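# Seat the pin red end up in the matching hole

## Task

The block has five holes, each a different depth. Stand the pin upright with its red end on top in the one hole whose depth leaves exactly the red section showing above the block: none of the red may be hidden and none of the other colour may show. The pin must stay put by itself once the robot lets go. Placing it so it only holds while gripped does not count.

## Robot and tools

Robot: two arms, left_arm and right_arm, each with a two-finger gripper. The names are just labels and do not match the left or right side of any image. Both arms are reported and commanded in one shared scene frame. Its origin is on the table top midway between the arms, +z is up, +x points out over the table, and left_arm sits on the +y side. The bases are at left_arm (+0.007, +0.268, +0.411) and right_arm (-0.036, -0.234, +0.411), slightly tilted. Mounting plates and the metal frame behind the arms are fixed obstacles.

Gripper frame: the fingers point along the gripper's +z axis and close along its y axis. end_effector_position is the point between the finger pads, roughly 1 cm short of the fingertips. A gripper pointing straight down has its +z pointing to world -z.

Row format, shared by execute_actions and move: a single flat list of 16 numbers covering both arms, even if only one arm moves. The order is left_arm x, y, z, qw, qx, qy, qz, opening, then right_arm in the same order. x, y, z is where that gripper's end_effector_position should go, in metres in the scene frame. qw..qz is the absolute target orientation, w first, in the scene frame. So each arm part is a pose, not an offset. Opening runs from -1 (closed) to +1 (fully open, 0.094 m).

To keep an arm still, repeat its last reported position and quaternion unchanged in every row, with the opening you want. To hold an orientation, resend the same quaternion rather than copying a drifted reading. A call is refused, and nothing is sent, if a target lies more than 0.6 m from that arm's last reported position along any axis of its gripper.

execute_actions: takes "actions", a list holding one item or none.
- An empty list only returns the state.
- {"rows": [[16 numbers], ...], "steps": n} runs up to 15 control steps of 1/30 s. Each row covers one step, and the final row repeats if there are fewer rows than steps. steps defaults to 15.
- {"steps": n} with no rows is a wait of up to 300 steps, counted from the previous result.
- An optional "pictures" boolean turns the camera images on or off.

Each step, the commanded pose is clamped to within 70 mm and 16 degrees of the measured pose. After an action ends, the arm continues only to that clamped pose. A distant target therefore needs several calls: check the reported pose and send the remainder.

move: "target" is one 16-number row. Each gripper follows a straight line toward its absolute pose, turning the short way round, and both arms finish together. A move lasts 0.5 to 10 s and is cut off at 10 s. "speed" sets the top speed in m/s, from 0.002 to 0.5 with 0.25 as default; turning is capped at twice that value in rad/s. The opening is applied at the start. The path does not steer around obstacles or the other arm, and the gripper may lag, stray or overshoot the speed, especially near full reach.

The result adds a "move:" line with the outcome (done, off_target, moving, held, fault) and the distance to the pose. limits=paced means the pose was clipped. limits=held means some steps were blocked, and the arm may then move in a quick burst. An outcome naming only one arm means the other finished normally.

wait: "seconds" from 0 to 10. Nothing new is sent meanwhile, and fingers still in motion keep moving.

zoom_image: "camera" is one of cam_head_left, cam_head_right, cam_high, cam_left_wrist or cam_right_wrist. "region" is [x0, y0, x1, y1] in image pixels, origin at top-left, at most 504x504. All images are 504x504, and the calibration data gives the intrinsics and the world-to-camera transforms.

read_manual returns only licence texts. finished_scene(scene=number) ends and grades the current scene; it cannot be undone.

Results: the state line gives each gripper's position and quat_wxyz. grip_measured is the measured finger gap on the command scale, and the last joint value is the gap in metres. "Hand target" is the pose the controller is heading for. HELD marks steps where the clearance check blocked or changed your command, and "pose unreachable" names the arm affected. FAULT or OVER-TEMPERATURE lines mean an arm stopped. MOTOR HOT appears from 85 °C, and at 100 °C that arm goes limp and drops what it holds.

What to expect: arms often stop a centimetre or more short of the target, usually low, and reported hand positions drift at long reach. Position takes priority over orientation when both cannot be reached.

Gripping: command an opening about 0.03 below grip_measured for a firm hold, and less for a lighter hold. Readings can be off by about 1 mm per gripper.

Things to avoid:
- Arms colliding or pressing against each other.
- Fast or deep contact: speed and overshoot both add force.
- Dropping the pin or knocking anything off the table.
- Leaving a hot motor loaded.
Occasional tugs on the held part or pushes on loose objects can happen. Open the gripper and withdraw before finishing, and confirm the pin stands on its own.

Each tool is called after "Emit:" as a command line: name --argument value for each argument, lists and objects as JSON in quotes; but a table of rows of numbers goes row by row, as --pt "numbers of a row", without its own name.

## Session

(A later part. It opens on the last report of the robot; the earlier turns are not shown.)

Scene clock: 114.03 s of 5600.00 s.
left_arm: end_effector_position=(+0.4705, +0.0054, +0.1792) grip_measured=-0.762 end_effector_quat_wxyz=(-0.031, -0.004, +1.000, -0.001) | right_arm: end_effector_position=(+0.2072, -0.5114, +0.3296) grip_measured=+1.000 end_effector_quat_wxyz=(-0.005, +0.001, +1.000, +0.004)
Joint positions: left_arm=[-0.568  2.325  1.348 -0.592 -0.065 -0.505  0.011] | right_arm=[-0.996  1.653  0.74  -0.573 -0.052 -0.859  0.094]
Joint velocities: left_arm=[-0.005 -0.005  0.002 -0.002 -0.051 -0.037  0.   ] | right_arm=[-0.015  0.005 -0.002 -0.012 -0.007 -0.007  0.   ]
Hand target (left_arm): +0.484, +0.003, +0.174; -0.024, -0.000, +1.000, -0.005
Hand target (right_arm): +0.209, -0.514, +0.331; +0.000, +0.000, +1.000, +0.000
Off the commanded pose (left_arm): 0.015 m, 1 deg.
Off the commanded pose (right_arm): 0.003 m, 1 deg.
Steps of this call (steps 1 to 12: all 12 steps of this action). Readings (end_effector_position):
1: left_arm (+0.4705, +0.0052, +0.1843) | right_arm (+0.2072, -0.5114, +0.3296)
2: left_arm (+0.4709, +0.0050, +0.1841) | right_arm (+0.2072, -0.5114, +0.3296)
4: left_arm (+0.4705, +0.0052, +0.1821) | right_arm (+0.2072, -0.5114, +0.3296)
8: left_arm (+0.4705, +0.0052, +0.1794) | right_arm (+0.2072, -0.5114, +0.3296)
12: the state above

In.

Emit:
execute_actions --actions '[{"rows":[[0.485,0,0.164,-0.022,0,1,-0.006,-0.85,0.209,-0.514,0.331,0,0,1,0,1]],"steps":10}]' --pictures false

Emit:
execute_actions --actions '[{"rows":[[0.485,0,0.153,-0.022,0,1,-0.006,-0.85,0.209,-0.514,0.331,0,0,1,0,1]],"steps":10}]' --pictures false

Emit:
execute_actions --actions '[{"rows":[[0.485,0,0.142,-0.022,0,1,-0.006,-0.85,0.209,-0.514,0.331,0,0,1,0,1]],"steps":10}]' --pictures false

Emit:
execute_actions --actions '[{"rows":[[0.485,0,0.131,-0.022,0,1,-0.006,-0.85,0.209,-0.514,0.331,0,0,1,0,1]],"steps":12}]'

Emit:
zoom_image --camera "cam_left_wrist" --region '[200,150,310,260]'

Scene clock: 121.40 s of 5600.00 s.
left_arm: end_effector_position=(+0.4705, +0.0048, +0.1675) grip_measured=-0.762 end_effector_quat_wxyz=(-0.031, -0.004, +1.000, -0.001) | right_arm: end_effector_position=(+0.2072, -0.5114, +0.3296) grip_measured=+1.000 end_effector_quat_wxyz=(-0.005, +0.001, +1.000, +0.004)
Joint positions: left_arm=[-0.567  2.352  1.358 -0.576 -0.066 -0.505  0.011] | right_arm=[-0.996  1.653  0.74  -0.573 -0.052 -0.859  0.094]
Joint velocities: left_arm=[ 0.005 -0.015  0.012  0.002 -0.022  0.007 -0.   ] | right_arm=[-0.005  0.005 -0.007 -0.007 -0.022  0.066  0.   ]
Hand target (left_arm): +0.485, +0.000, +0.164; -0.022, +0.000, +1.000, -0.006
Hand target (right_arm): +0.209, -0.514, +0.331; +0.000, +0.000, +1.000, +0.000
Off the commanded pose (left_arm): 0.016 m, 1 deg.
Off the commanded pose (right_arm): 0.003 m, 1 deg.
Steps of this call (steps 1 to 90: nothing new was sent; then 4.03 s passed at rest; steps 91 to 100: all 10 steps of this action). Readings (end_effector_position):
91: left_arm (+0.4709, +0.0051, +0.1788) | right_arm (+0.2072, -0.5114, +0.3296)
92: left_arm (+0.4717, +0.0048, +0.1777) | right_arm (+0.2072, -0.5114, +0.3296)
94: left_arm (+0.4709, +0.0048, +0.1740) | right_arm (+0.2072, -0.5114, +0.3296)
98: left_arm (+0.4703, +0.0047, +0.1679) | right_arm (+0.2072, -0.5114, +0.3296)
100: the state above

Scene clock: 121.73 s of 5600.00 s.
left_arm: end_effector_position=(+0.4705, +0.0045, +0.1574) grip_measured=-0.762 end_effector_quat_wxyz=(-0.031, -0.004, +1.000, -0.000) | right_arm: end_effector_position=(+0.2072, -0.5114, +0.3296) grip_measured=+1.000 end_effector_quat_wxyz=(-0.005, +0.001, +1.000, +0.004)
Joint positions: left_arm=[-0.566  2.375  1.368 -0.563 -0.067 -0.504  0.011] | right_arm=[-0.996  1.653  0.74  -0.573 -0.052 -0.859  0.094]
Joint velocities: left_arm=[-0.005 -0.015 -0.022  0.007  0.007 -0.081 -0.   ] | right_arm=[-0.005 -0.015 -0.002  0.002  0.051  0.037  0.   ]
Hand target (left_arm): +0.485, +0.000, +0.153; -0.022, -0.000, +1.000, -0.006
Hand target (right_arm): +0.209, -0.514, +0.331; +0.000, +0.000, +1.000, +0.000
Off the commanded pose (left_arm): 0.016 m, 1 deg.
Off the commanded pose (right_arm): 0.003 m, 1 deg.
Steps of this call (steps 1 to 10: all 10 steps of this action). Readings (end_effector_position):
1: left_arm (+0.4706, +0.0047, +0.1670) | right_arm (+0.2072, -0.5114, +0.3296)
2: left_arm (+0.4713, +0.0046, +0.1663) | right_arm (+0.2072, -0.5114, +0.3296)
4: left_arm (+0.4709, +0.0048, +0.1639) | right_arm (+0.2072, -0.5114, +0.3296)
8: left_arm (+0.4705, +0.0046, +0.1584) | right_arm (+0.2072, -0.5114, +0.3296)
10: the state above

Scene clock: 122.07 s of 5600.00 s.
left_arm: end_effector_position=(+0.4704, +0.0046, +0.1561) grip_measured=-0.762 end_effector_quat_wxyz=(-0.031, -0.003, +1.000, -0.000) | right_arm: end_effector_position=(+0.2072, -0.5114, +0.3296) grip_measured=+1.000 end_effector_quat_wxyz=(-0.005, +0.001, +1.000, +0.004)
Joint positions: left_arm=[-0.566  2.378  1.369 -0.562 -0.067 -0.502  0.011] | right_arm=[-0.996  1.653  0.74  -0.573 -0.052 -0.859  0.094]
Joint velocities: left_arm=[ 0.005 -0.005  0.007 -0.007  0.022  0.007 -0.   ] | right_arm=[-0.015 -0.015 -0.007  0.002 -0.051  0.095  0.   ]
Hand target (left_arm): +0.484, +0.001, +0.143; -0.022, -0.000, +1.000, -0.006
Hand target (right_arm): +0.209, -0.514, +0.331; +0.000, +0.000, +1.000, +0.000
Off the commanded pose (left_arm): 0.021 m, 1 deg.
Off the commanded pose (right_arm): 0.003 m, 1 deg.
Steps of this call (steps 1 to 10: all 10 steps of this action). Readings (end_effector_position):
1: left_arm (+0.4705, +0.0047, +0.1569) | right_arm (+0.2072, -0.5114, +0.3296)
2: left_arm (+0.4706, +0.0046, +0.1568) | right_arm (+0.2072, -0.5114, +0.3296)
4: left_arm (+0.4705, +0.0046, +0.1564) | right_arm (+0.2072, -0.5114, +0.3296)
8: left_arm (+0.4706, +0.0046, +0.1563) | right_arm (+0.2072, -0.5114, +0.3296)
10: the state above

Scene clock: 122.47 s of 5600.00 s.
left_arm: end_effector_position=(+0.4700, +0.0043, +0.1413) grip_measured=-0.762 end_effector_quat_wxyz=(-0.032, -0.003, +0.999, +0.000) | right_arm: end_effector_position=(+0.2072, -0.5114, +0.3296) grip_measured=+1.000 end_effector_quat_wxyz=(-0.005, +0.001, +1.000, +0.004)
Joint positions: left_arm=[-0.564  2.412  1.385 -0.545 -0.067 -0.5    0.011] | right_arm=[-0.996  1.653  0.74  -0.573 -0.052 -0.859  0.094]
Joint velocities: left_arm=[ 0.005  0.054  0.002  0.027 -0.022  0.022 -0.001] | right_arm=[-0.005  0.015 -0.012  0.007  0.022 -0.037  0.   ]
Hand target (left_arm): +0.484, +0.001, +0.132; -0.022, -0.000, +1.000, -0.006
Hand target (right_arm): +0.209, -0.514, +0.331; +0.000, +0.000, +1.000, +0.000
Off the commanded pose (left_arm): 0.019 m, 1 deg.
Off the commanded pose (right_arm): 0.003 m, 1 deg.
Steps of this call (steps 1 to 12: all 12 steps of this action). Readings (end_effector_position):
1: left_arm (+0.4704, +0.0046, +0.1556) | right_arm (+0.2072, -0.5114, +0.3296)
2: left_arm (+0.4705, +0.0045, +0.1554) | right_arm (+0.2072, -0.5114, +0.3296)
4: left_arm (+0.4704, +0.0044, +0.1535) | right_arm (+0.2072, -0.5114, +0.3296)
8: left_arm (+0.4702, +0.0043, +0.1471) | right_arm (+0.2072, -0.5114, +0.3296)
12: the state above
camera_calibration (this result's frames):
cam_left_wrist: T_world_to_cam=[[0.0123247, -0.999921, -0.00263168, 0.00130628], [-0.770529, -0.0111746, 0.637307, 0.280458], [-0.637286, -0.00582684, -0.770605, 0.533947], [0, 0, 0, 1]] pos_world=[0.556362, 0.00755141, 0.232728]
cam_right_wrist: T_world_to_cam=[[-0.0161339, -0.999533, -0.025962, -0.493558], [-0.802346, -0.00255175, 0.596854, -0.0291088], [-0.596641, 0.0304601, -0.80193, 0.526236], [0, 0, 0, 1]] pos_world=[0.282656, -0.509431, 0.426564]

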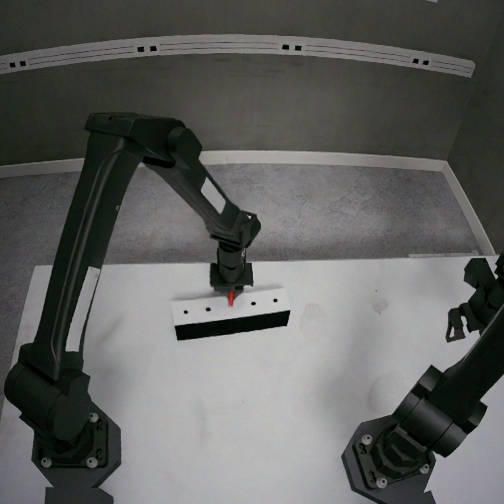

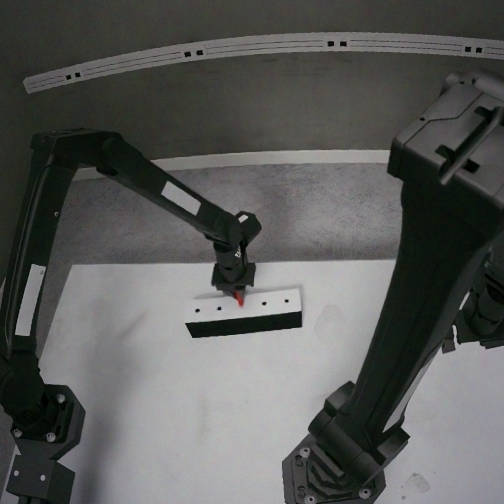

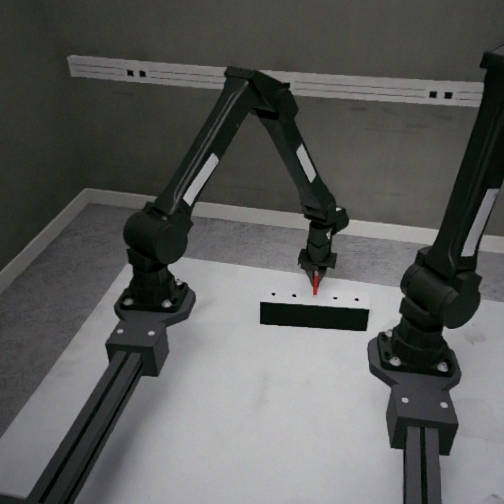

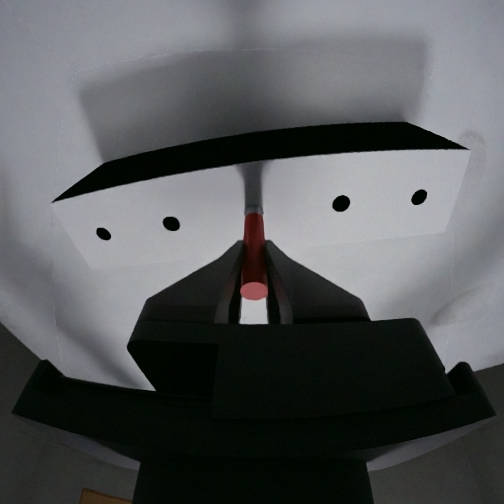

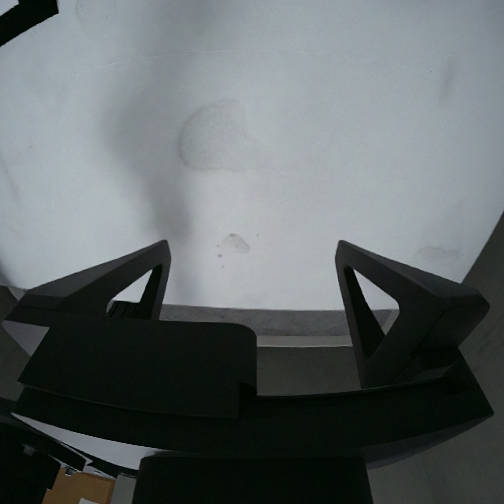

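Region (200, 150, 310, 260) of cam_left_wrist's 504x504 image, scaled by 4.582, with more detail than that image has.

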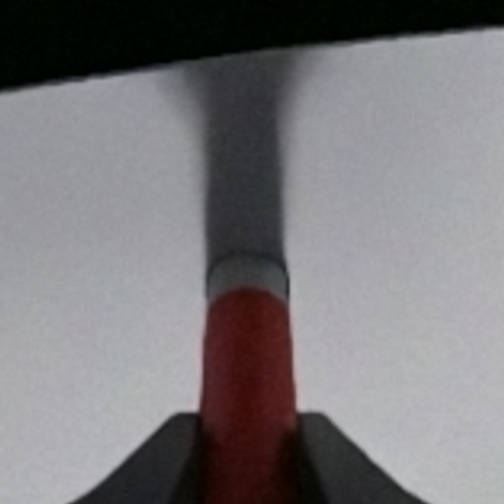

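Emit:
execute_actions --actions '[{"rows":[[0.482,0.001,0.116,-0.022,0,1,-0.006,-0.85,0.209,-0.514,0.331,0,0,1,0,1]],"steps":15}]'

Emit:
zoom_image --camera "cam_left_wrist" --region '[200,150,310,260]'

Scene clock: 125.20 s of 5600.00 s.
left_arm: end_effector_position=(+0.4696, +0.0045, +0.1216) grip_measured=-0.762 end_effector_quat_wxyz=(-0.029, -0.004, +1.000, -0.001) | right_arm: end_effector_position=(+0.2072, -0.5114, +0.3296) grip_measured=+1.000 end_effector_quat_wxyz=(-0.005, +0.001, +1.000, +0.004)
Joint positions: left_arm=[-0.561  2.455  1.4   -0.511 -0.068 -0.498  0.011] | right_arm=[-0.996  1.653  0.74  -0.573 -0.052 -0.859  0.094]
Joint velocities: left_arm=[-0.015  0.005 -0.012  0.002 -0.007 -0.022  0.001] | right_arm=[-0.005 -0.005 -0.002 -0.007  0.022  0.007  0.   ]
Hand target (left_arm): +0.482, +0.001, +0.116; -0.022, +0.000, +1.000, -0.006
Hand target (right_arm): +0.209, -0.514, +0.331; +0.000, +0.000, +1.000, +0.000
Off the commanded pose (left_arm): 0.014 m, 1 deg.
Off the commanded pose (right_arm): 0.003 m, 1 deg.
Steps of this call (steps 1 to 67: nothing new was sent; steps 68 to 82: all 15 steps of this action). Readings (end_effector_position):
68: left_arm (+0.4698, +0.0044, +0.1392) | right_arm (+0.2072, -0.5114, +0.3296)
69: left_arm (+0.4697, +0.0044, +0.1382) | right_arm (+0.2072, -0.5114, +0.3296)
71: left_arm (+0.4697, +0.0044, +0.1339) | right_arm (+0.2072, -0.5114, +0.3296)
75: left_arm (+0.4696, +0.0045, +0.1239) | right_arm (+0.2072, -0.5114, +0.3296)
82: the state above
camera_calibration (this result's frames):
cam_left_wrist: T_world_to_cam=[[0.0140301, -0.999902, -0.00023553, 0.000387849], [-0.773905, -0.0110082, 0.633206, 0.294872], [-0.633146, -0.00870169, -0.773983, 0.51696], [0, 0, 0, 1]] pos_world=[0.555509, 0.00813226, 0.213404]
cam_right_wrist: T_world_to_cam=[[-0.0161339, -0.999533, -0.025962, -0.493558], [-0.802346, -0.00255175, 0.596854, -0.0291088], [-0.596641, 0.0304601, -0.80193, 0.526236], [0, 0, 0, 1]] pos_world=[0.282656, -0.509431, 0.426564]

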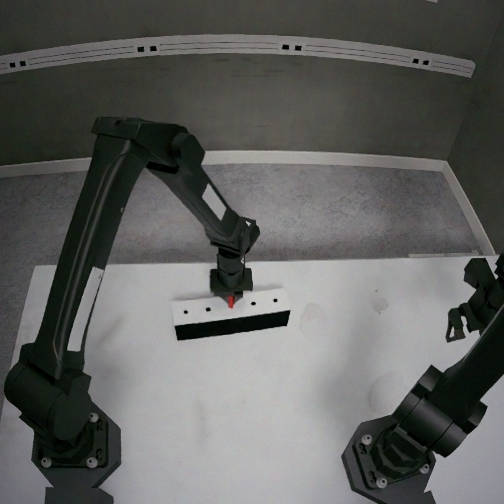

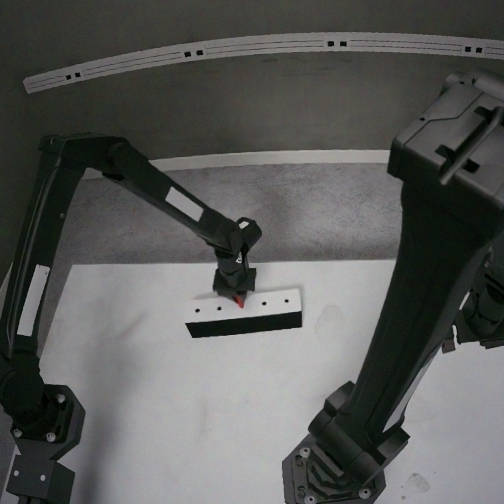

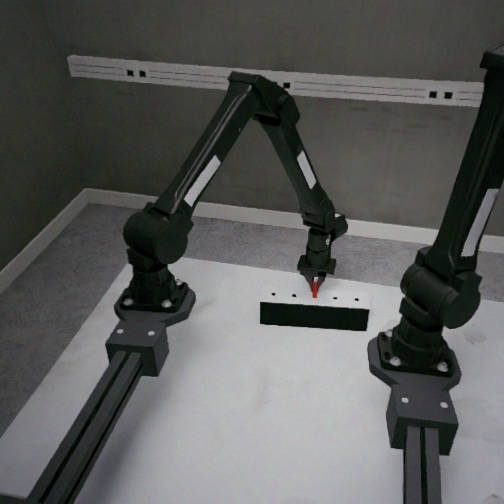

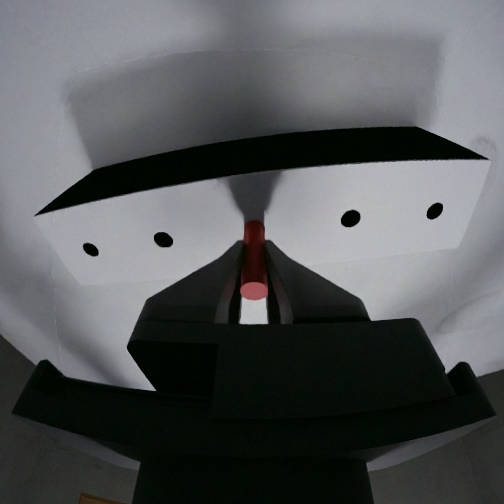

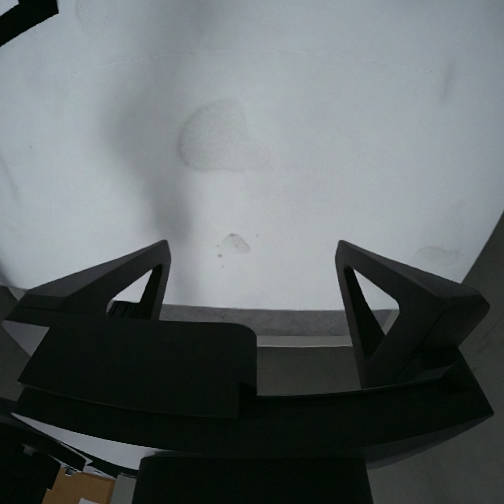

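Region (200, 150, 310, 260) of cam_left_wrist's 504x504 image, scaled by 4.582, with more detail than that image has.

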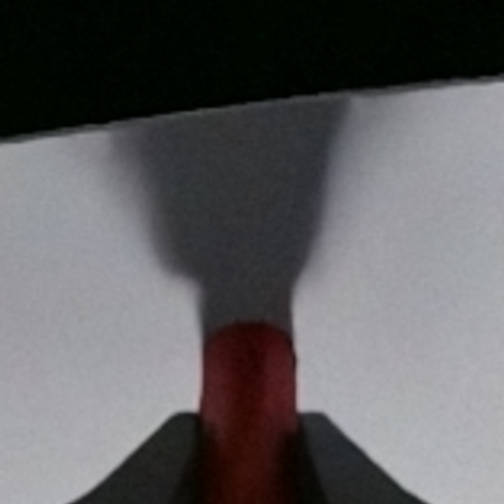

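Too deep (target ≈0.131). Next +y hole.

Emit:
move --target '[0.47,0.0045,0.23,-0.029,0,1,0,-0.85,0.209,-0.514,0.331,0,0,1,0,1]' --speed 0.08

Emit:
move --target '[0.445,0.052,0.23,-0.025,0,1,0,-0.85,0.209,-0.514,0.331,0,0,1,0,1]' --speed 0.12

Emit:
move --target '[0.478,0.06,0.191,-0.016,0,1,-0.006,-0.85,0.209,-0.514,0.331,0,0,1,0,1]' --speed 0.05

Emit:
zoom_image --camera "cam_left_wrist" --region '[200,150,310,260]'

Scene clock: 131.53 s of 5600.00 s.
left_arm: end_effector_position=(+0.4701, +0.0083, +0.2178) grip_measured=-0.762 end_effector_quat_wxyz=(-0.034, +0.002, +0.999, +0.002) | right_arm: end_effector_position=(+0.2072, -0.5114, +0.3296) grip_measured=+1.000 end_effector_quat_wxyz=(-0.005, +0.001, +1.000, +0.004)
Joint positions: left_arm=[-0.572  2.241  1.323 -0.66  -0.068 -0.498  0.011] | right_arm=[-0.996  1.653  0.74  -0.573 -0.052 -0.859  0.094]
Joint velocities: left_arm=[-0.005 -0.005 -0.007 -0.017 -0.051 -0.051 -0.   ] | right_arm=[-0.005  0.015 -0.022  0.012  0.037  0.022  0.   ]
Hand target (left_arm): +0.470, +0.004, +0.229; -0.029, +0.000, +1.000, +0.000
Hand target (right_arm): +0.209, -0.514, +0.331; +0.000, +0.000, +1.000, +0.000
Off the commanded pose (left_arm): 0.013 m, 1 deg.
Off the commanded pose (right_arm): 0.003 m, 1 deg.
After step 90, 1.57 s passed at rest.
move: off_target (left_arm)
camera_calibration (this result's frames):
cam_left_wrist: T_world_to_cam=[[0.00224359, -0.999986, -0.00485943, 0.0107255], [-0.767792, -0.00483602, 0.640681, 0.229774], [-0.640695, 0.00229361, -0.767792, 0.593893], [0, 0, 0, 1]] pos_world=[0.556898, 0.0104744, 0.308827]
cam_right_wrist: T_world_to_cam=[[-0.0161339, -0.999533, -0.025962, -0.493558], [-0.802346, -0.00255175, 0.596854, -0.0291088], [-0.596641, 0.0304601, -0.80193, 0.526236], [0, 0, 0, 1]] pos_world=[0.282656, -0.509431, 0.426564]

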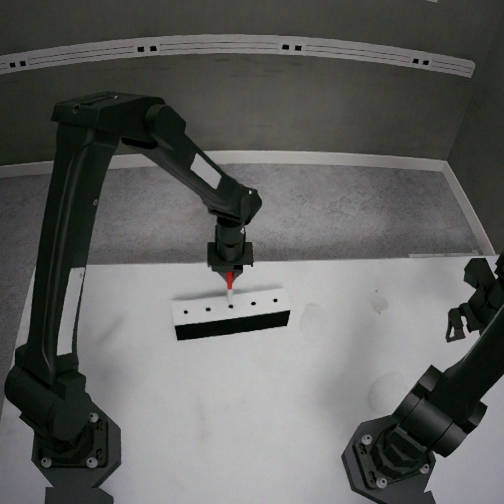

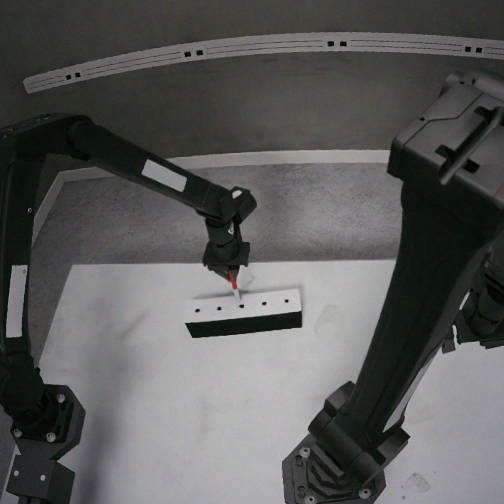

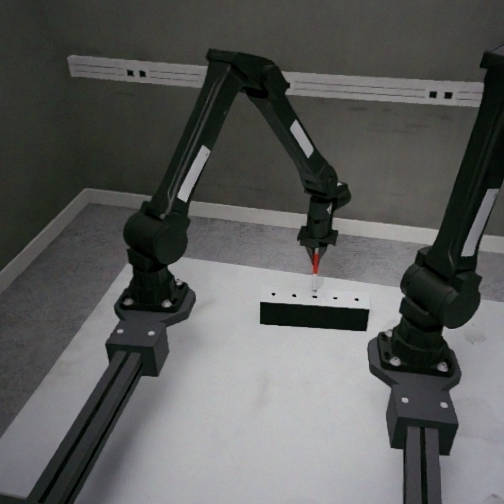

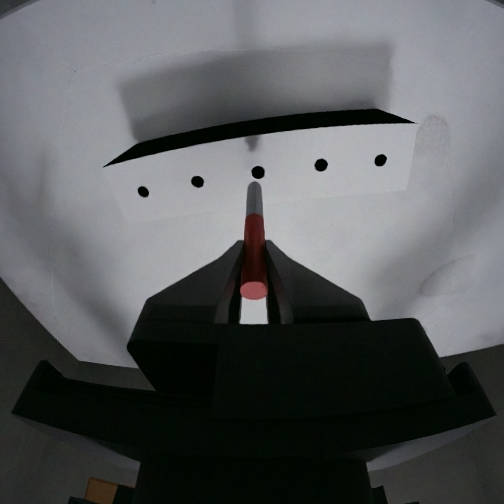

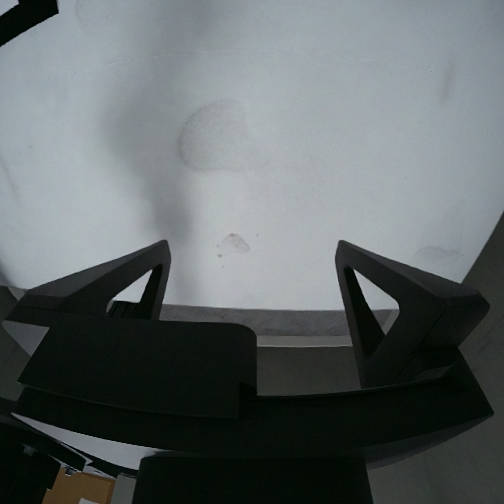

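Scene clock: 132.47 s of 5600.00 s.
left_arm: end_effector_position=(+0.4358, +0.0540, +0.2195) grip_measured=-0.762 end_effector_quat_wxyz=(-0.039, -0.007, +0.999, +0.006) | right_arm: end_effector_position=(+0.2072, -0.5114, +0.3296) grip_measured=+1.000 end_effector_quat_wxyz=(-0.005, +0.001, +1.000, +0.004)
Joint positions: left_arm=[-0.525  2.166  1.156 -0.577 -0.072 -0.47   0.011] | right_arm=[-0.996  1.653  0.74  -0.573 -0.052 -0.859  0.094]
Joint velocities: left_arm=[-0.005  0.005 -0.022 -0.002  0.051  0.066  0.   ] | right_arm=[-0.015 -0.005 -0.002  0.012  0.007  0.051  0.   ]
Hand target (left_arm): +0.444, +0.051, +0.230; -0.025, -0.000, +1.000, -0.000
Hand target (right_arm): +0.209, -0.514, +0.331; +0.000, +0.000, +1.000, +0.000
Off the commanded pose (left_arm): 0.014 m, 2 deg.
Off the commanded pose (right_arm): 0.003 m, 1 deg.
move: off_target (left_arm)
camera_calibration (this result's frames):
cam_left_wrist: T_world_to_cam=[[0.0202462, -0.999684, -0.0149102, 0.0508911], [-0.761489, -0.0250824, 0.647692, 0.199374], [-0.647861, -0.00175938, -0.761756, 0.575134], [0, 0, 0, 1]] pos_world=[0.523398, 0.0568876, 0.309737]
cam_right_wrist: T_world_to_cam=[[-0.0161339, -0.999533, -0.025962, -0.493558], [-0.802346, -0.00255175, 0.596854, -0.0291088], [-0.596641, 0.0304601, -0.80193, 0.526236], [0, 0, 0, 1]] pos_world=[0.282656, -0.509431, 0.426564]

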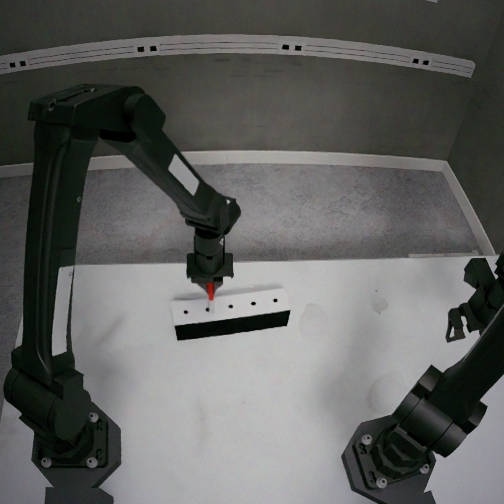

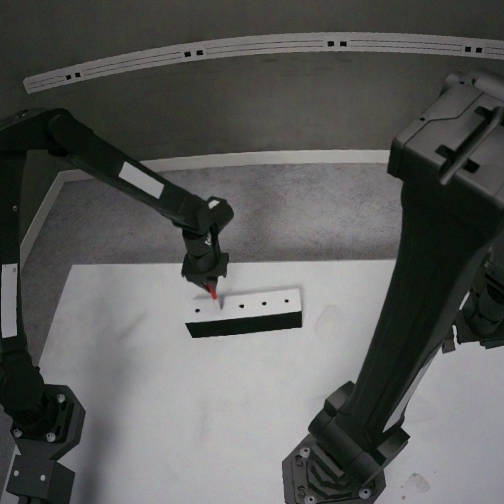

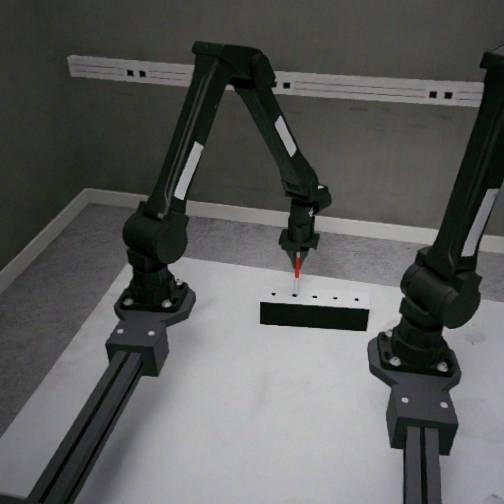

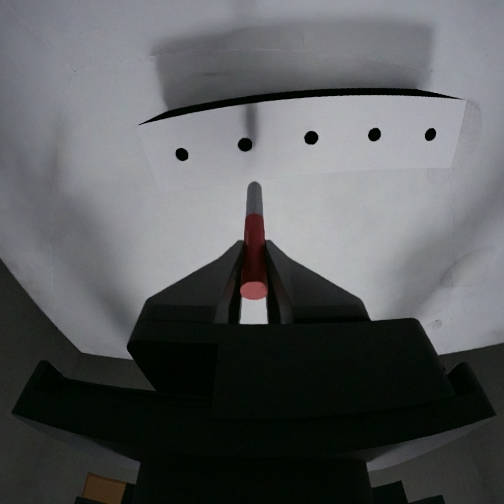

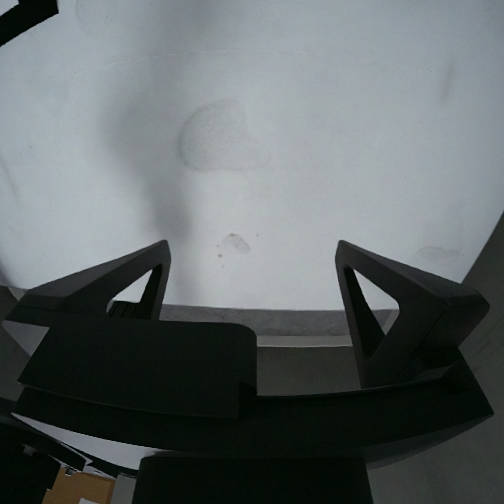

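Scene clock: 133.83 s of 5600.00 s.
left_arm: end_effector_position=(+0.4623, +0.0645, +0.1947) grip_measured=-0.762 end_effector_quat_wxyz=(-0.026, -0.005, +1.000, -0.001) | right_arm: end_effector_position=(+0.2072, -0.5114, +0.3296) grip_measured=+1.000 end_effector_quat_wxyz=(-0.005, +0.001, +1.000, +0.004)
Joint positions: left_arm=[-0.479  2.234  1.21  -0.532 -0.07  -0.417  0.011] | right_arm=[-0.996  1.653  0.74  -0.573 -0.052 -0.859  0.094]
Joint velocities: left_arm=[-0.015 -0.005  0.002  0.002 -0.007  0.066  0.   ] | right_arm=[-0.015 -0.005  0.012 -0.027  0.007 -0.022  0.   ]
Hand target (left_arm): +0.477, +0.060, +0.191; -0.016, -0.000, +1.000, -0.006
Hand target (right_arm): +0.209, -0.514, +0.331; +0.000, +0.000, +1.000, +0.000
Off the commanded pose (left_arm): 0.017 m, 1 deg.
Off the commanded pose (right_arm): 0.003 m, 1 deg.
move: off_target (left_arm)
camera_calibration (this result's frames):
cam_left_wrist: T_world_to_cam=[[0.0165351, -0.999863, -0.000273299, 0.0593733], [-0.777891, -0.013036, 0.628263, 0.24651], [-0.628181, -0.0101758, -0.778001, 0.568012], [0, 0, 0, 1]] pos_world=[0.547591, 0.0683586, 0.287057]
cam_right_wrist: T_world_to_cam=[[-0.0161339, -0.999533, -0.025962, -0.493558], [-0.802346, -0.00255175, 0.596854, -0.0291088], [-0.596641, 0.0304601, -0.80193, 0.526236], [0, 0, 0, 1]] pos_world=[0.282656, -0.509431, 0.426564]

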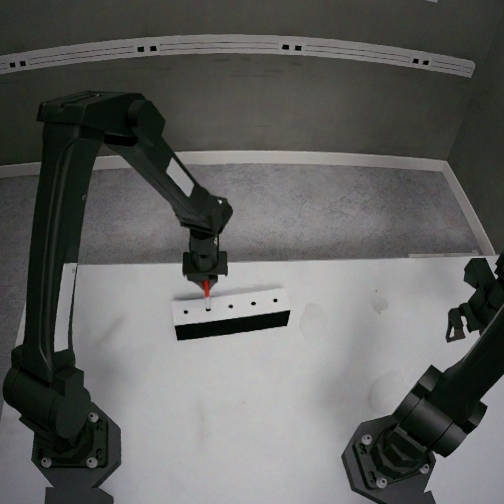

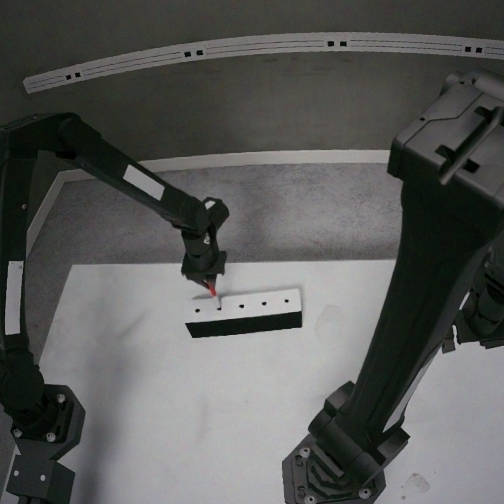

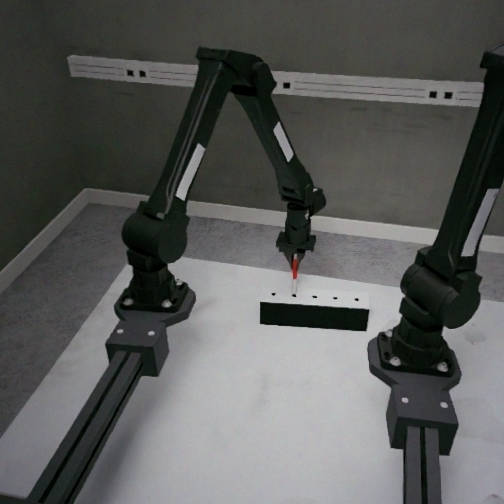

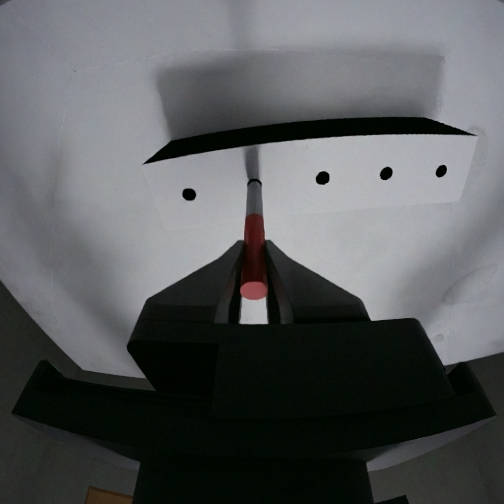

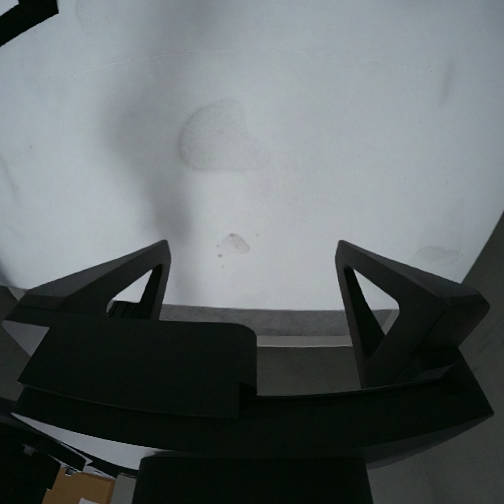

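Region (200, 150, 310, 260) of cam_left_wrist's 504x504 image, scaled by 4.582, with more detail than that image has.

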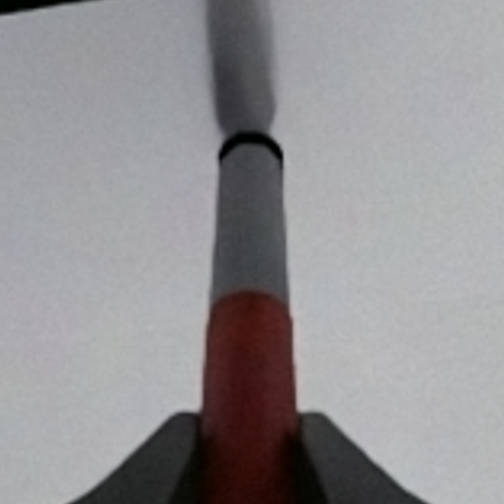

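Emit:
execute_actions --actions '[{"rows":[[0.476,0.0595,0.187,-0.018,0,1,-0.006,-0.85,0.209,-0.514,0.331,0,0,1,0,1]],"steps":12}]' --pictures false

Emit:
execute_actions --actions '[{"rows":[[0.476,0.0595,0.183,-0.018,0,1,-0.006,-0.85,0.209,-0.514,0.331,0,0,1,0,1]],"steps":12}]' --pictures false

Emit:
execute_actions --actions '[{"rows":[[0.476,0.0595,0.179,-0.018,0,1,-0.006,-0.85,0.209,-0.514,0.331,0,0,1,0,1]],"steps":12}]' --pictures false

Scene clock: 138.33 s of 5600.00 s.
left_arm: end_effector_position=(+0.4604, +0.0649, +0.1906) grip_measured=-0.762 end_effector_quat_wxyz=(-0.029, -0.004, +1.000, +0.000) | right_arm: end_effector_position=(+0.2072, -0.5114, +0.3296) grip_measured=+1.000 end_effector_quat_wxyz=(-0.005, +0.001, +1.000, +0.004)
Joint positions: left_arm=[-0.479  2.243  1.212 -0.529 -0.07  -0.416  0.011] | right_arm=[-0.996  1.653  0.74  -0.573 -0.052 -0.859  0.094]
Joint velocities: left_arm=[ 0.005 -0.015 -0.017 -0.002  0.11   0.037 -0.   ] | right_arm=[-0.005  0.015 -0.007  0.002 -0.022 -0.081  0.   ]
Hand target (left_arm): +0.476, +0.060, +0.188; -0.018, +0.000, +1.000, -0.006
Hand target (right_arm): +0.209, -0.514, +0.331; +0.000, +0.000, +1.000, +0.000
Off the commanded pose (left_arm): 0.017 m, 1 deg.
Off the commanded pose (right_arm): 0.003 m, 1 deg.
Steps of this call (steps 1 to 90: nothing new was sent; then 1.10 s passed at rest; steps 91 to 102: all 12 steps of this action). Readings (end_effector_position):
91: left_arm (+0.4623, +0.0645, +0.1945) | right_arm (+0.2072, -0.5114, +0.3296)
92: left_arm (+0.4624, +0.0644, +0.1942) | right_arm (+0.2072, -0.5114, +0.3296)
94: left_arm (+0.4621, +0.0645, +0.1931) | right_arm (+0.2072, -0.5114, +0.3296)
98: left_arm (+0.4606, +0.0649, +0.1909) | right_arm (+0.2072, -0.5114, +0.3296)
102: the state above

Scene clock: 138.73 s of 5600.00 s.
left_arm: end_effector_position=(+0.4600, +0.0646, +0.1867) grip_measured=-0.762 end_effector_quat_wxyz=(-0.029, -0.004, +1.000, +0.000) | right_arm: end_effector_position=(+0.2072, -0.5114, +0.3296) grip_measured=+1.000 end_effector_quat_wxyz=(-0.005, +0.001, +1.000, +0.004)
Joint positions: left_arm=[-0.479  2.252  1.214 -0.523 -0.069 -0.416  0.011] | right_arm=[-0.996  1.653  0.74  -0.573 -0.052 -0.859  0.094]
Joint velocities: left_arm=[-0.005 -0.005  0.007  0.002  0.037 -0.022 -0.001] | right_arm=[-0.005 -0.005  0.002  0.017 -0.007  0.051  0.   ]
Hand target (left_arm): +0.476, +0.060, +0.183; -0.018, -0.000, +1.000, -0.006
Hand target (right_arm): +0.209, -0.514, +0.331; +0.000, +0.000, +1.000, +0.000
Off the commanded pose (left_arm): 0.017 m, 2 deg.
Off the commanded pose (right_arm): 0.003 m, 1 deg.
Steps of this call (steps 1 to 12: all 12 steps of this action). Readings (end_effector_position):
1: left_arm (+0.4604, +0.0649, +0.1904) | right_arm (+0.2072, -0.5114, +0.3296)
2: left_arm (+0.4608, +0.0646, +0.1901) | right_arm (+0.2072, -0.5114, +0.3296)
4: left_arm (+0.4611, +0.0644, +0.1889) | right_arm (+0.2072, -0.5114, +0.3296)
8: left_arm (+0.4603, +0.0645, +0.1870) | right_arm (+0.2072, -0.5114, +0.3296)
12: the state above

Scene clock: 139.13 s of 5600.00 s.
left_arm: end_effector_position=(+0.4607, +0.0640, +0.1832) grip_measured=-0.762 end_effector_quat_wxyz=(-0.028, -0.004, +1.000, -0.000) | right_arm: end_effector_position=(+0.2072, -0.5114, +0.3296) grip_measured=+1.000 end_effector_quat_wxyz=(-0.005, +0.001, +1.000, +0.004)
Joint positions: left_arm=[-0.479  2.26   1.218 -0.516 -0.069 -0.416  0.011] | right_arm=[-0.996  1.653  0.74  -0.573 -0.052 -0.859  0.094]
Joint velocities: left_arm=[-0.005 -0.015  0.007  0.007 -0.022 -0.007 -0.   ] | right_arm=[-0.005  0.005 -0.012  0.007 -0.022  0.037  0.   ]
Hand target (left_arm): +0.476, +0.060, +0.179; -0.018, -0.000, +1.000, -0.006
Hand target (right_arm): +0.209, -0.514, +0.331; +0.000, +0.000, +1.000, +0.000
Off the commanded pose (left_arm): 0.017 m, 1 deg.
Off the commanded pose (right_arm): 0.003 m, 1 deg.
Steps of this call (steps 1 to 12: all 12 steps of this action). Readings (end_effector_position):
1: left_arm (+0.4602, +0.0645, +0.1865) | right_arm (+0.2072, -0.5114, +0.3296)
2: left_arm (+0.4605, +0.0643, +0.1862) | right_arm (+0.2072, -0.5114, +0.3296)
4: left_arm (+0.4608, +0.0641, +0.1850) | right_arm (+0.2072, -0.5114, +0.3296)
8: left_arm (+0.4606, +0.0640, +0.1832) | right_arm (+0.2072, -0.5114, +0.3296)
12: the state above

Emit:
execute_actions --actions '[{"rows":[[0.4755,0.06,0.169,-0.018,0,1,-0.006,-0.85,0.209,-0.514,0.331,0,0,1,0,1]],"steps":10}]' --pictures false

Emit:
execute_actions --actions '[{"rows":[[0.475,0.06,0.157,-0.018,0,1,-0.006,-0.85,0.209,-0.514,0.331,0,0,1,0,1]],"steps":10}]' --pictures false

Emit:
execute_actions --actions '[{"rows":[[0.474,0.06,0.145,-0.018,0,1,-0.006,-0.85,0.209,-0.514,0.331,0,0,1,0,1]],"steps":10}]' --pictures false

Emit:
execute_actions --actions '[{"rows":[[0.4735,0.06,0.133,-0.018,0,1,-0.006,-0.85,0.209,-0.514,0.331,0,0,1,0,1]],"steps":10}]' --pictures false

Emit:
execute_actions --actions '[{"rows":[[0.473,0.06,0.119,-0.018,0,1,-0.006,-0.85,0.209,-0.514,0.331,0,0,1,0,1]],"steps":15}]'

Emit:
zoom_image --camera "cam_left_wrist" --region '[200,150,310,260]'

Scene clock: 145.67 s of 5600.00 s.
left_arm: end_effector_position=(+0.4605, +0.0638, +0.1723) grip_measured=-0.762 end_effector_quat_wxyz=(-0.028, -0.004, +1.000, -0.000) | right_arm: end_effector_position=(+0.2072, -0.5114, +0.3296) grip_measured=+1.000 end_effector_quat_wxyz=(-0.005, +0.001, +1.000, +0.004)
Joint positions: left_arm=[-0.477  2.286  1.226 -0.498 -0.069 -0.414  0.011] | right_arm=[-0.996  1.653  0.74  -0.573 -0.052 -0.859  0.094]
Joint velocities: left_arm=[-0.005 -0.015 -0.002 -0.002  0.007 -0.007 -0.   ] | right_arm=[-0.015 -0.015 -0.012 -0.012 -0.007  0.022  0.   ]
Hand target (left_arm): +0.475, +0.060, +0.169; -0.018, -0.000, +1.000, -0.006
Hand target (right_arm): +0.209, -0.514, +0.331; +0.000, +0.000, +1.000, +0.000
Off the commanded pose (left_arm): 0.016 m, 1 deg.
Off the commanded pose (right_arm): 0.003 m, 1 deg.
Steps of this call (steps 1 to 90: nothing new was sent; then 3.20 s passed at rest; steps 91 to 100: all 10 steps of this action). Readings (end_effector_position):
91: left_arm (+0.4607, +0.0639, +0.1825) | right_arm (+0.2072, -0.5114, +0.3296)
92: left_arm (+0.4614, +0.0637, +0.1815) | right_arm (+0.2072, -0.5114, +0.3296)
94: left_arm (+0.4610, +0.0640, +0.1781) | right_arm (+0.2072, -0.5114, +0.3296)
98: left_arm (+0.4603, +0.0639, +0.1725) | right_arm (+0.2072, -0.5114, +0.3296)
100: the state above

Scene clock: 146.00 s of 5600.00 s.
left_arm: end_effector_position=(+0.4604, +0.0639, +0.1605) grip_measured=-0.762 end_effector_quat_wxyz=(-0.027, -0.005, +1.000, -0.001) | right_arm: end_effector_position=(+0.2072, -0.5114, +0.3296) grip_measured=+1.000 end_effector_quat_wxyz=(-0.005, +0.001, +1.000, +0.004)
Joint positions: left_arm=[-0.475  2.314  1.236 -0.479 -0.069 -0.412  0.011] | right_arm=[-0.996  1.653  0.74  -0.573 -0.052 -0.859  0.094]
Joint velocities: left_arm=[-0.005 -0.015 -0.007 -0.002 -0.022  0.022 -0.001] | right_arm=[ 0.005 -0.015 -0.002  0.007 -0.022  0.007  0.   ]
Hand target (left_arm): +0.475, +0.060, +0.157; -0.018, -0.000, +1.000, -0.006
Hand target (right_arm): +0.209, -0.514, +0.331; +0.000, +0.000, +1.000, +0.000
Off the commanded pose (left_arm): 0.015 m, 1 deg.
Off the commanded pose (right_arm): 0.003 m, 1 deg.
Steps of this call (steps 1 to 10: all 10 steps of this action). Readings (end_effector_position):
1: left_arm (+0.4609, +0.0638, +0.1718) | right_arm (+0.2072, -0.5114, +0.3296)
2: left_arm (+0.4615, +0.0637, +0.1707) | right_arm (+0.2072, -0.5114, +0.3296)
4: left_arm (+0.4609, +0.0639, +0.1669) | right_arm (+0.2072, -0.5114, +0.3296)
8: left_arm (+0.4604, +0.0637, +0.1608) | right_arm (+0.2072, -0.5114, +0.3296)
10: the state above

Scene clock: 146.33 s of 5600.00 s.
left_arm: end_effector_position=(+0.4606, +0.0638, +0.1492) grip_measured=-0.762 end_effector_quat_wxyz=(-0.027, -0.005, +1.000, -0.001) | right_arm: end_effector_position=(+0.2072, -0.5114, +0.3296) grip_measured=+1.000 end_effector_quat_wxyz=(-0.005, +0.001, +1.000, +0.004)
Joint positions: left_arm=[-0.473  2.34   1.246 -0.461 -0.069 -0.411  0.011] | right_arm=[-0.996  1.653  0.74  -0.573 -0.052 -0.859  0.094]
Joint velocities: left_arm=[-0.005 -0.024 -0.002 -0.002  0.007 -0.095  0.   ] | right_arm=[-0.015  0.005  0.017 -0.022 -0.037 -0.007  0.   ]
Hand target (left_arm): +0.474, +0.060, +0.145; -0.018, -0.000, +1.000, -0.006
Hand target (right_arm): +0.209, -0.514, +0.331; +0.000, +0.000, +1.000, +0.000
Off the commanded pose (left_arm): 0.015 m, 1 deg.
Off the commanded pose (right_arm): 0.003 m, 1 deg.
Steps of this call (steps 1 to 10: all 10 steps of this action). Readings (end_effector_position):
1: left_arm (+0.4610, +0.0637, +0.1600) | right_arm (+0.2072, -0.5114, +0.3296)
2: left_arm (+0.4611, +0.0637, +0.1592) | right_arm (+0.2072, -0.5114, +0.3296)
4: left_arm (+0.4607, +0.0636, +0.1557) | right_arm (+0.2072, -0.5114, +0.3296)
8: left_arm (+0.4604, +0.0637, +0.1496) | right_arm (+0.2072, -0.5114, +0.3296)
10: the state above

Scene clock: 146.67 s of 5600.00 s.
left_arm: end_effector_position=(+0.4604, +0.0636, +0.1374) grip_measured=-0.762 end_effector_quat_wxyz=(-0.026, -0.005, +1.000, -0.001) | right_arm: end_effector_position=(+0.2072, -0.5114, +0.3296) grip_measured=+1.000 end_effector_quat_wxyz=(-0.005, +0.001, +1.000, +0.004)
Joint positions: left_arm=[-0.471  2.369  1.257 -0.444 -0.069 -0.409  0.011] | right_arm=[-0.996  1.653  0.74  -0.573 -0.052 -0.859  0.094]
Joint velocities: left_arm=[ 0.005 -0.005  0.012  0.002 -0.066  0.007  0.   ] | right_arm=[-0.005 -0.005 -0.002 -0.007 -0.051 -0.037  0.   ]
Hand target (left_arm): +0.473, +0.060, +0.133; -0.018, +0.000, +1.000, -0.006
Hand target (right_arm): +0.209, -0.514, +0.331; +0.000, +0.000, +1.000, +0.000
Off the commanded pose (left_arm): 0.014 m, 1 deg.
Off the commanded pose (right_arm): 0.003 m, 1 deg.
Steps of this call (steps 1 to 10: all 10 steps of this action). Readings (end_effector_position):
1: left_arm (+0.4606, +0.0638, +0.1485) | right_arm (+0.2072, -0.5114, +0.3296)
2: left_arm (+0.4608, +0.0636, +0.1479) | right_arm (+0.2072, -0.5114, +0.3296)
4: left_arm (+0.4606, +0.0635, +0.1445) | right_arm (+0.2072, -0.5114, +0.3296)
8: left_arm (+0.4603, +0.0637, +0.1380) | right_arm (+0.2072, -0.5114, +0.3296)
10: the state above

Scene clock: 147.17 s of 5600.00 s.
left_arm: end_effector_position=(+0.4600, +0.0638, +0.1293) grip_measured=-0.762 end_effector_quat_wxyz=(-0.027, -0.005, +1.000, -0.001) | right_arm: end_effector_position=(+0.2072, -0.5114, +0.3296) grip_measured=+1.000 end_effector_quat_wxyz=(-0.005, +0.001, +1.000, +0.004)
Joint positions: left_arm=[-0.47   2.388  1.266 -0.434 -0.069 -0.407  0.011] | right_arm=[-0.996  1.653  0.74  -0.573 -0.052 -0.859  0.094]
Joint velocities: left_arm=[-0.015 -0.005  0.017 -0.002 -0.11  -0.037 -0.001] | right_arm=[-0.015  0.005  0.012 -0.017  0.022 -0.051  0.   ]
Hand target (left_arm): +0.472, +0.061, +0.119; -0.018, -0.000, +1.000, -0.006
Hand target (right_arm): +0.209, -0.514, +0.331; +0.000, +0.000, +1.000, +0.000
Off the commanded pose (left_arm): 0.017 m, 1 deg.
Off the commanded pose (right_arm): 0.003 m, 1 deg.
Steps of this call (steps 1 to 15: all 15 steps of this action). Readings (end_effector_position):
1: left_arm (+0.4605, +0.0637, +0.1366) | right_arm (+0.2072, -0.5114, +0.3296)
2: left_arm (+0.4605, +0.0636, +0.1356) | right_arm (+0.2072, -0.5114, +0.3296)
4: left_arm (+0.4604, +0.0636, +0.1315) | right_arm (+0.2072, -0.5114, +0.3296)
8: left_arm (+0.4600, +0.0638, +0.1293) | right_arm (+0.2072, -0.5114, +0.3296)
15: the state above
camera_calibration (this result's frames):
cam_left_wrist: T_world_to_cam=[[0.0152276, -0.999884, -0.000845574, 0.0593296], [-0.776614, -0.01236, 0.629855, 0.284988], [-0.629792, -0.0089345, -0.776712, 0.516177], [0, 0, 0, 1]] pos_world=[0.545506, 0.0674569, 0.22147]
cam_right_wrist: T_world_to_cam=[[-0.0161339, -0.999533, -0.025962, -0.493558], [-0.802346, -0.00255175, 0.596854, -0.0291088], [-0.596641, 0.0304601, -0.80193, 0.526236], [0, 0, 0, 1]] pos_world=[0.282656, -0.509431, 0.426564]

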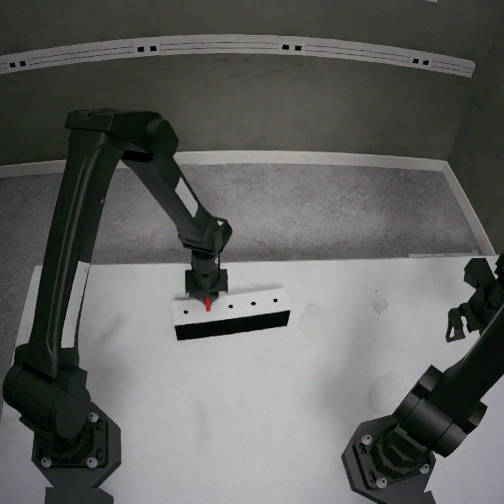

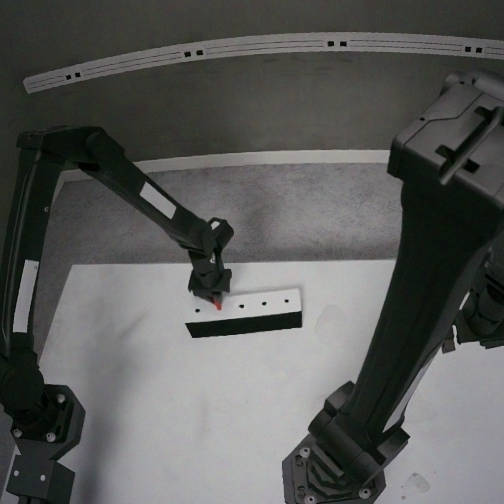

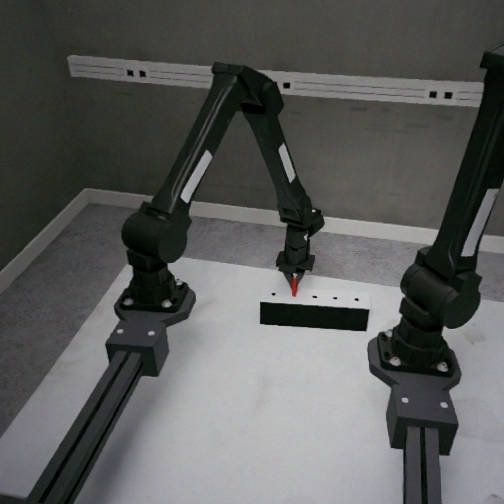

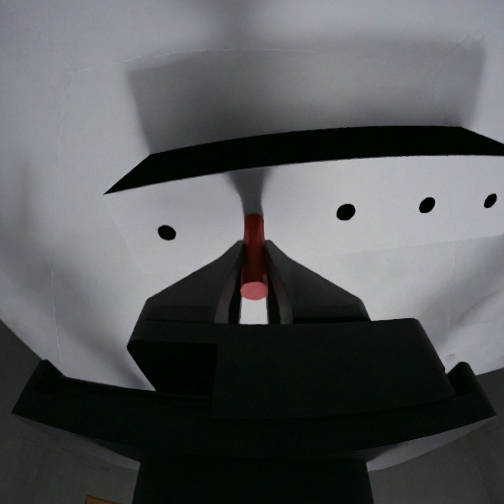

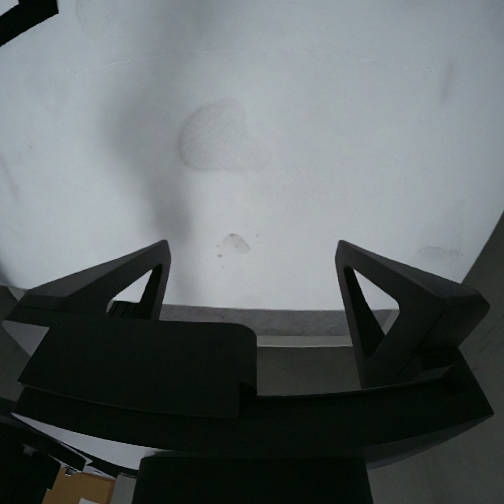

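Region (200, 150, 310, 260) of cam_left_wrist's 504x504 image, scaled by 4.582, with more detail than that image has.

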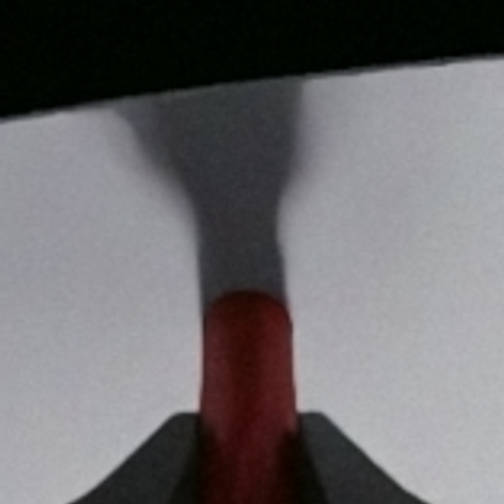

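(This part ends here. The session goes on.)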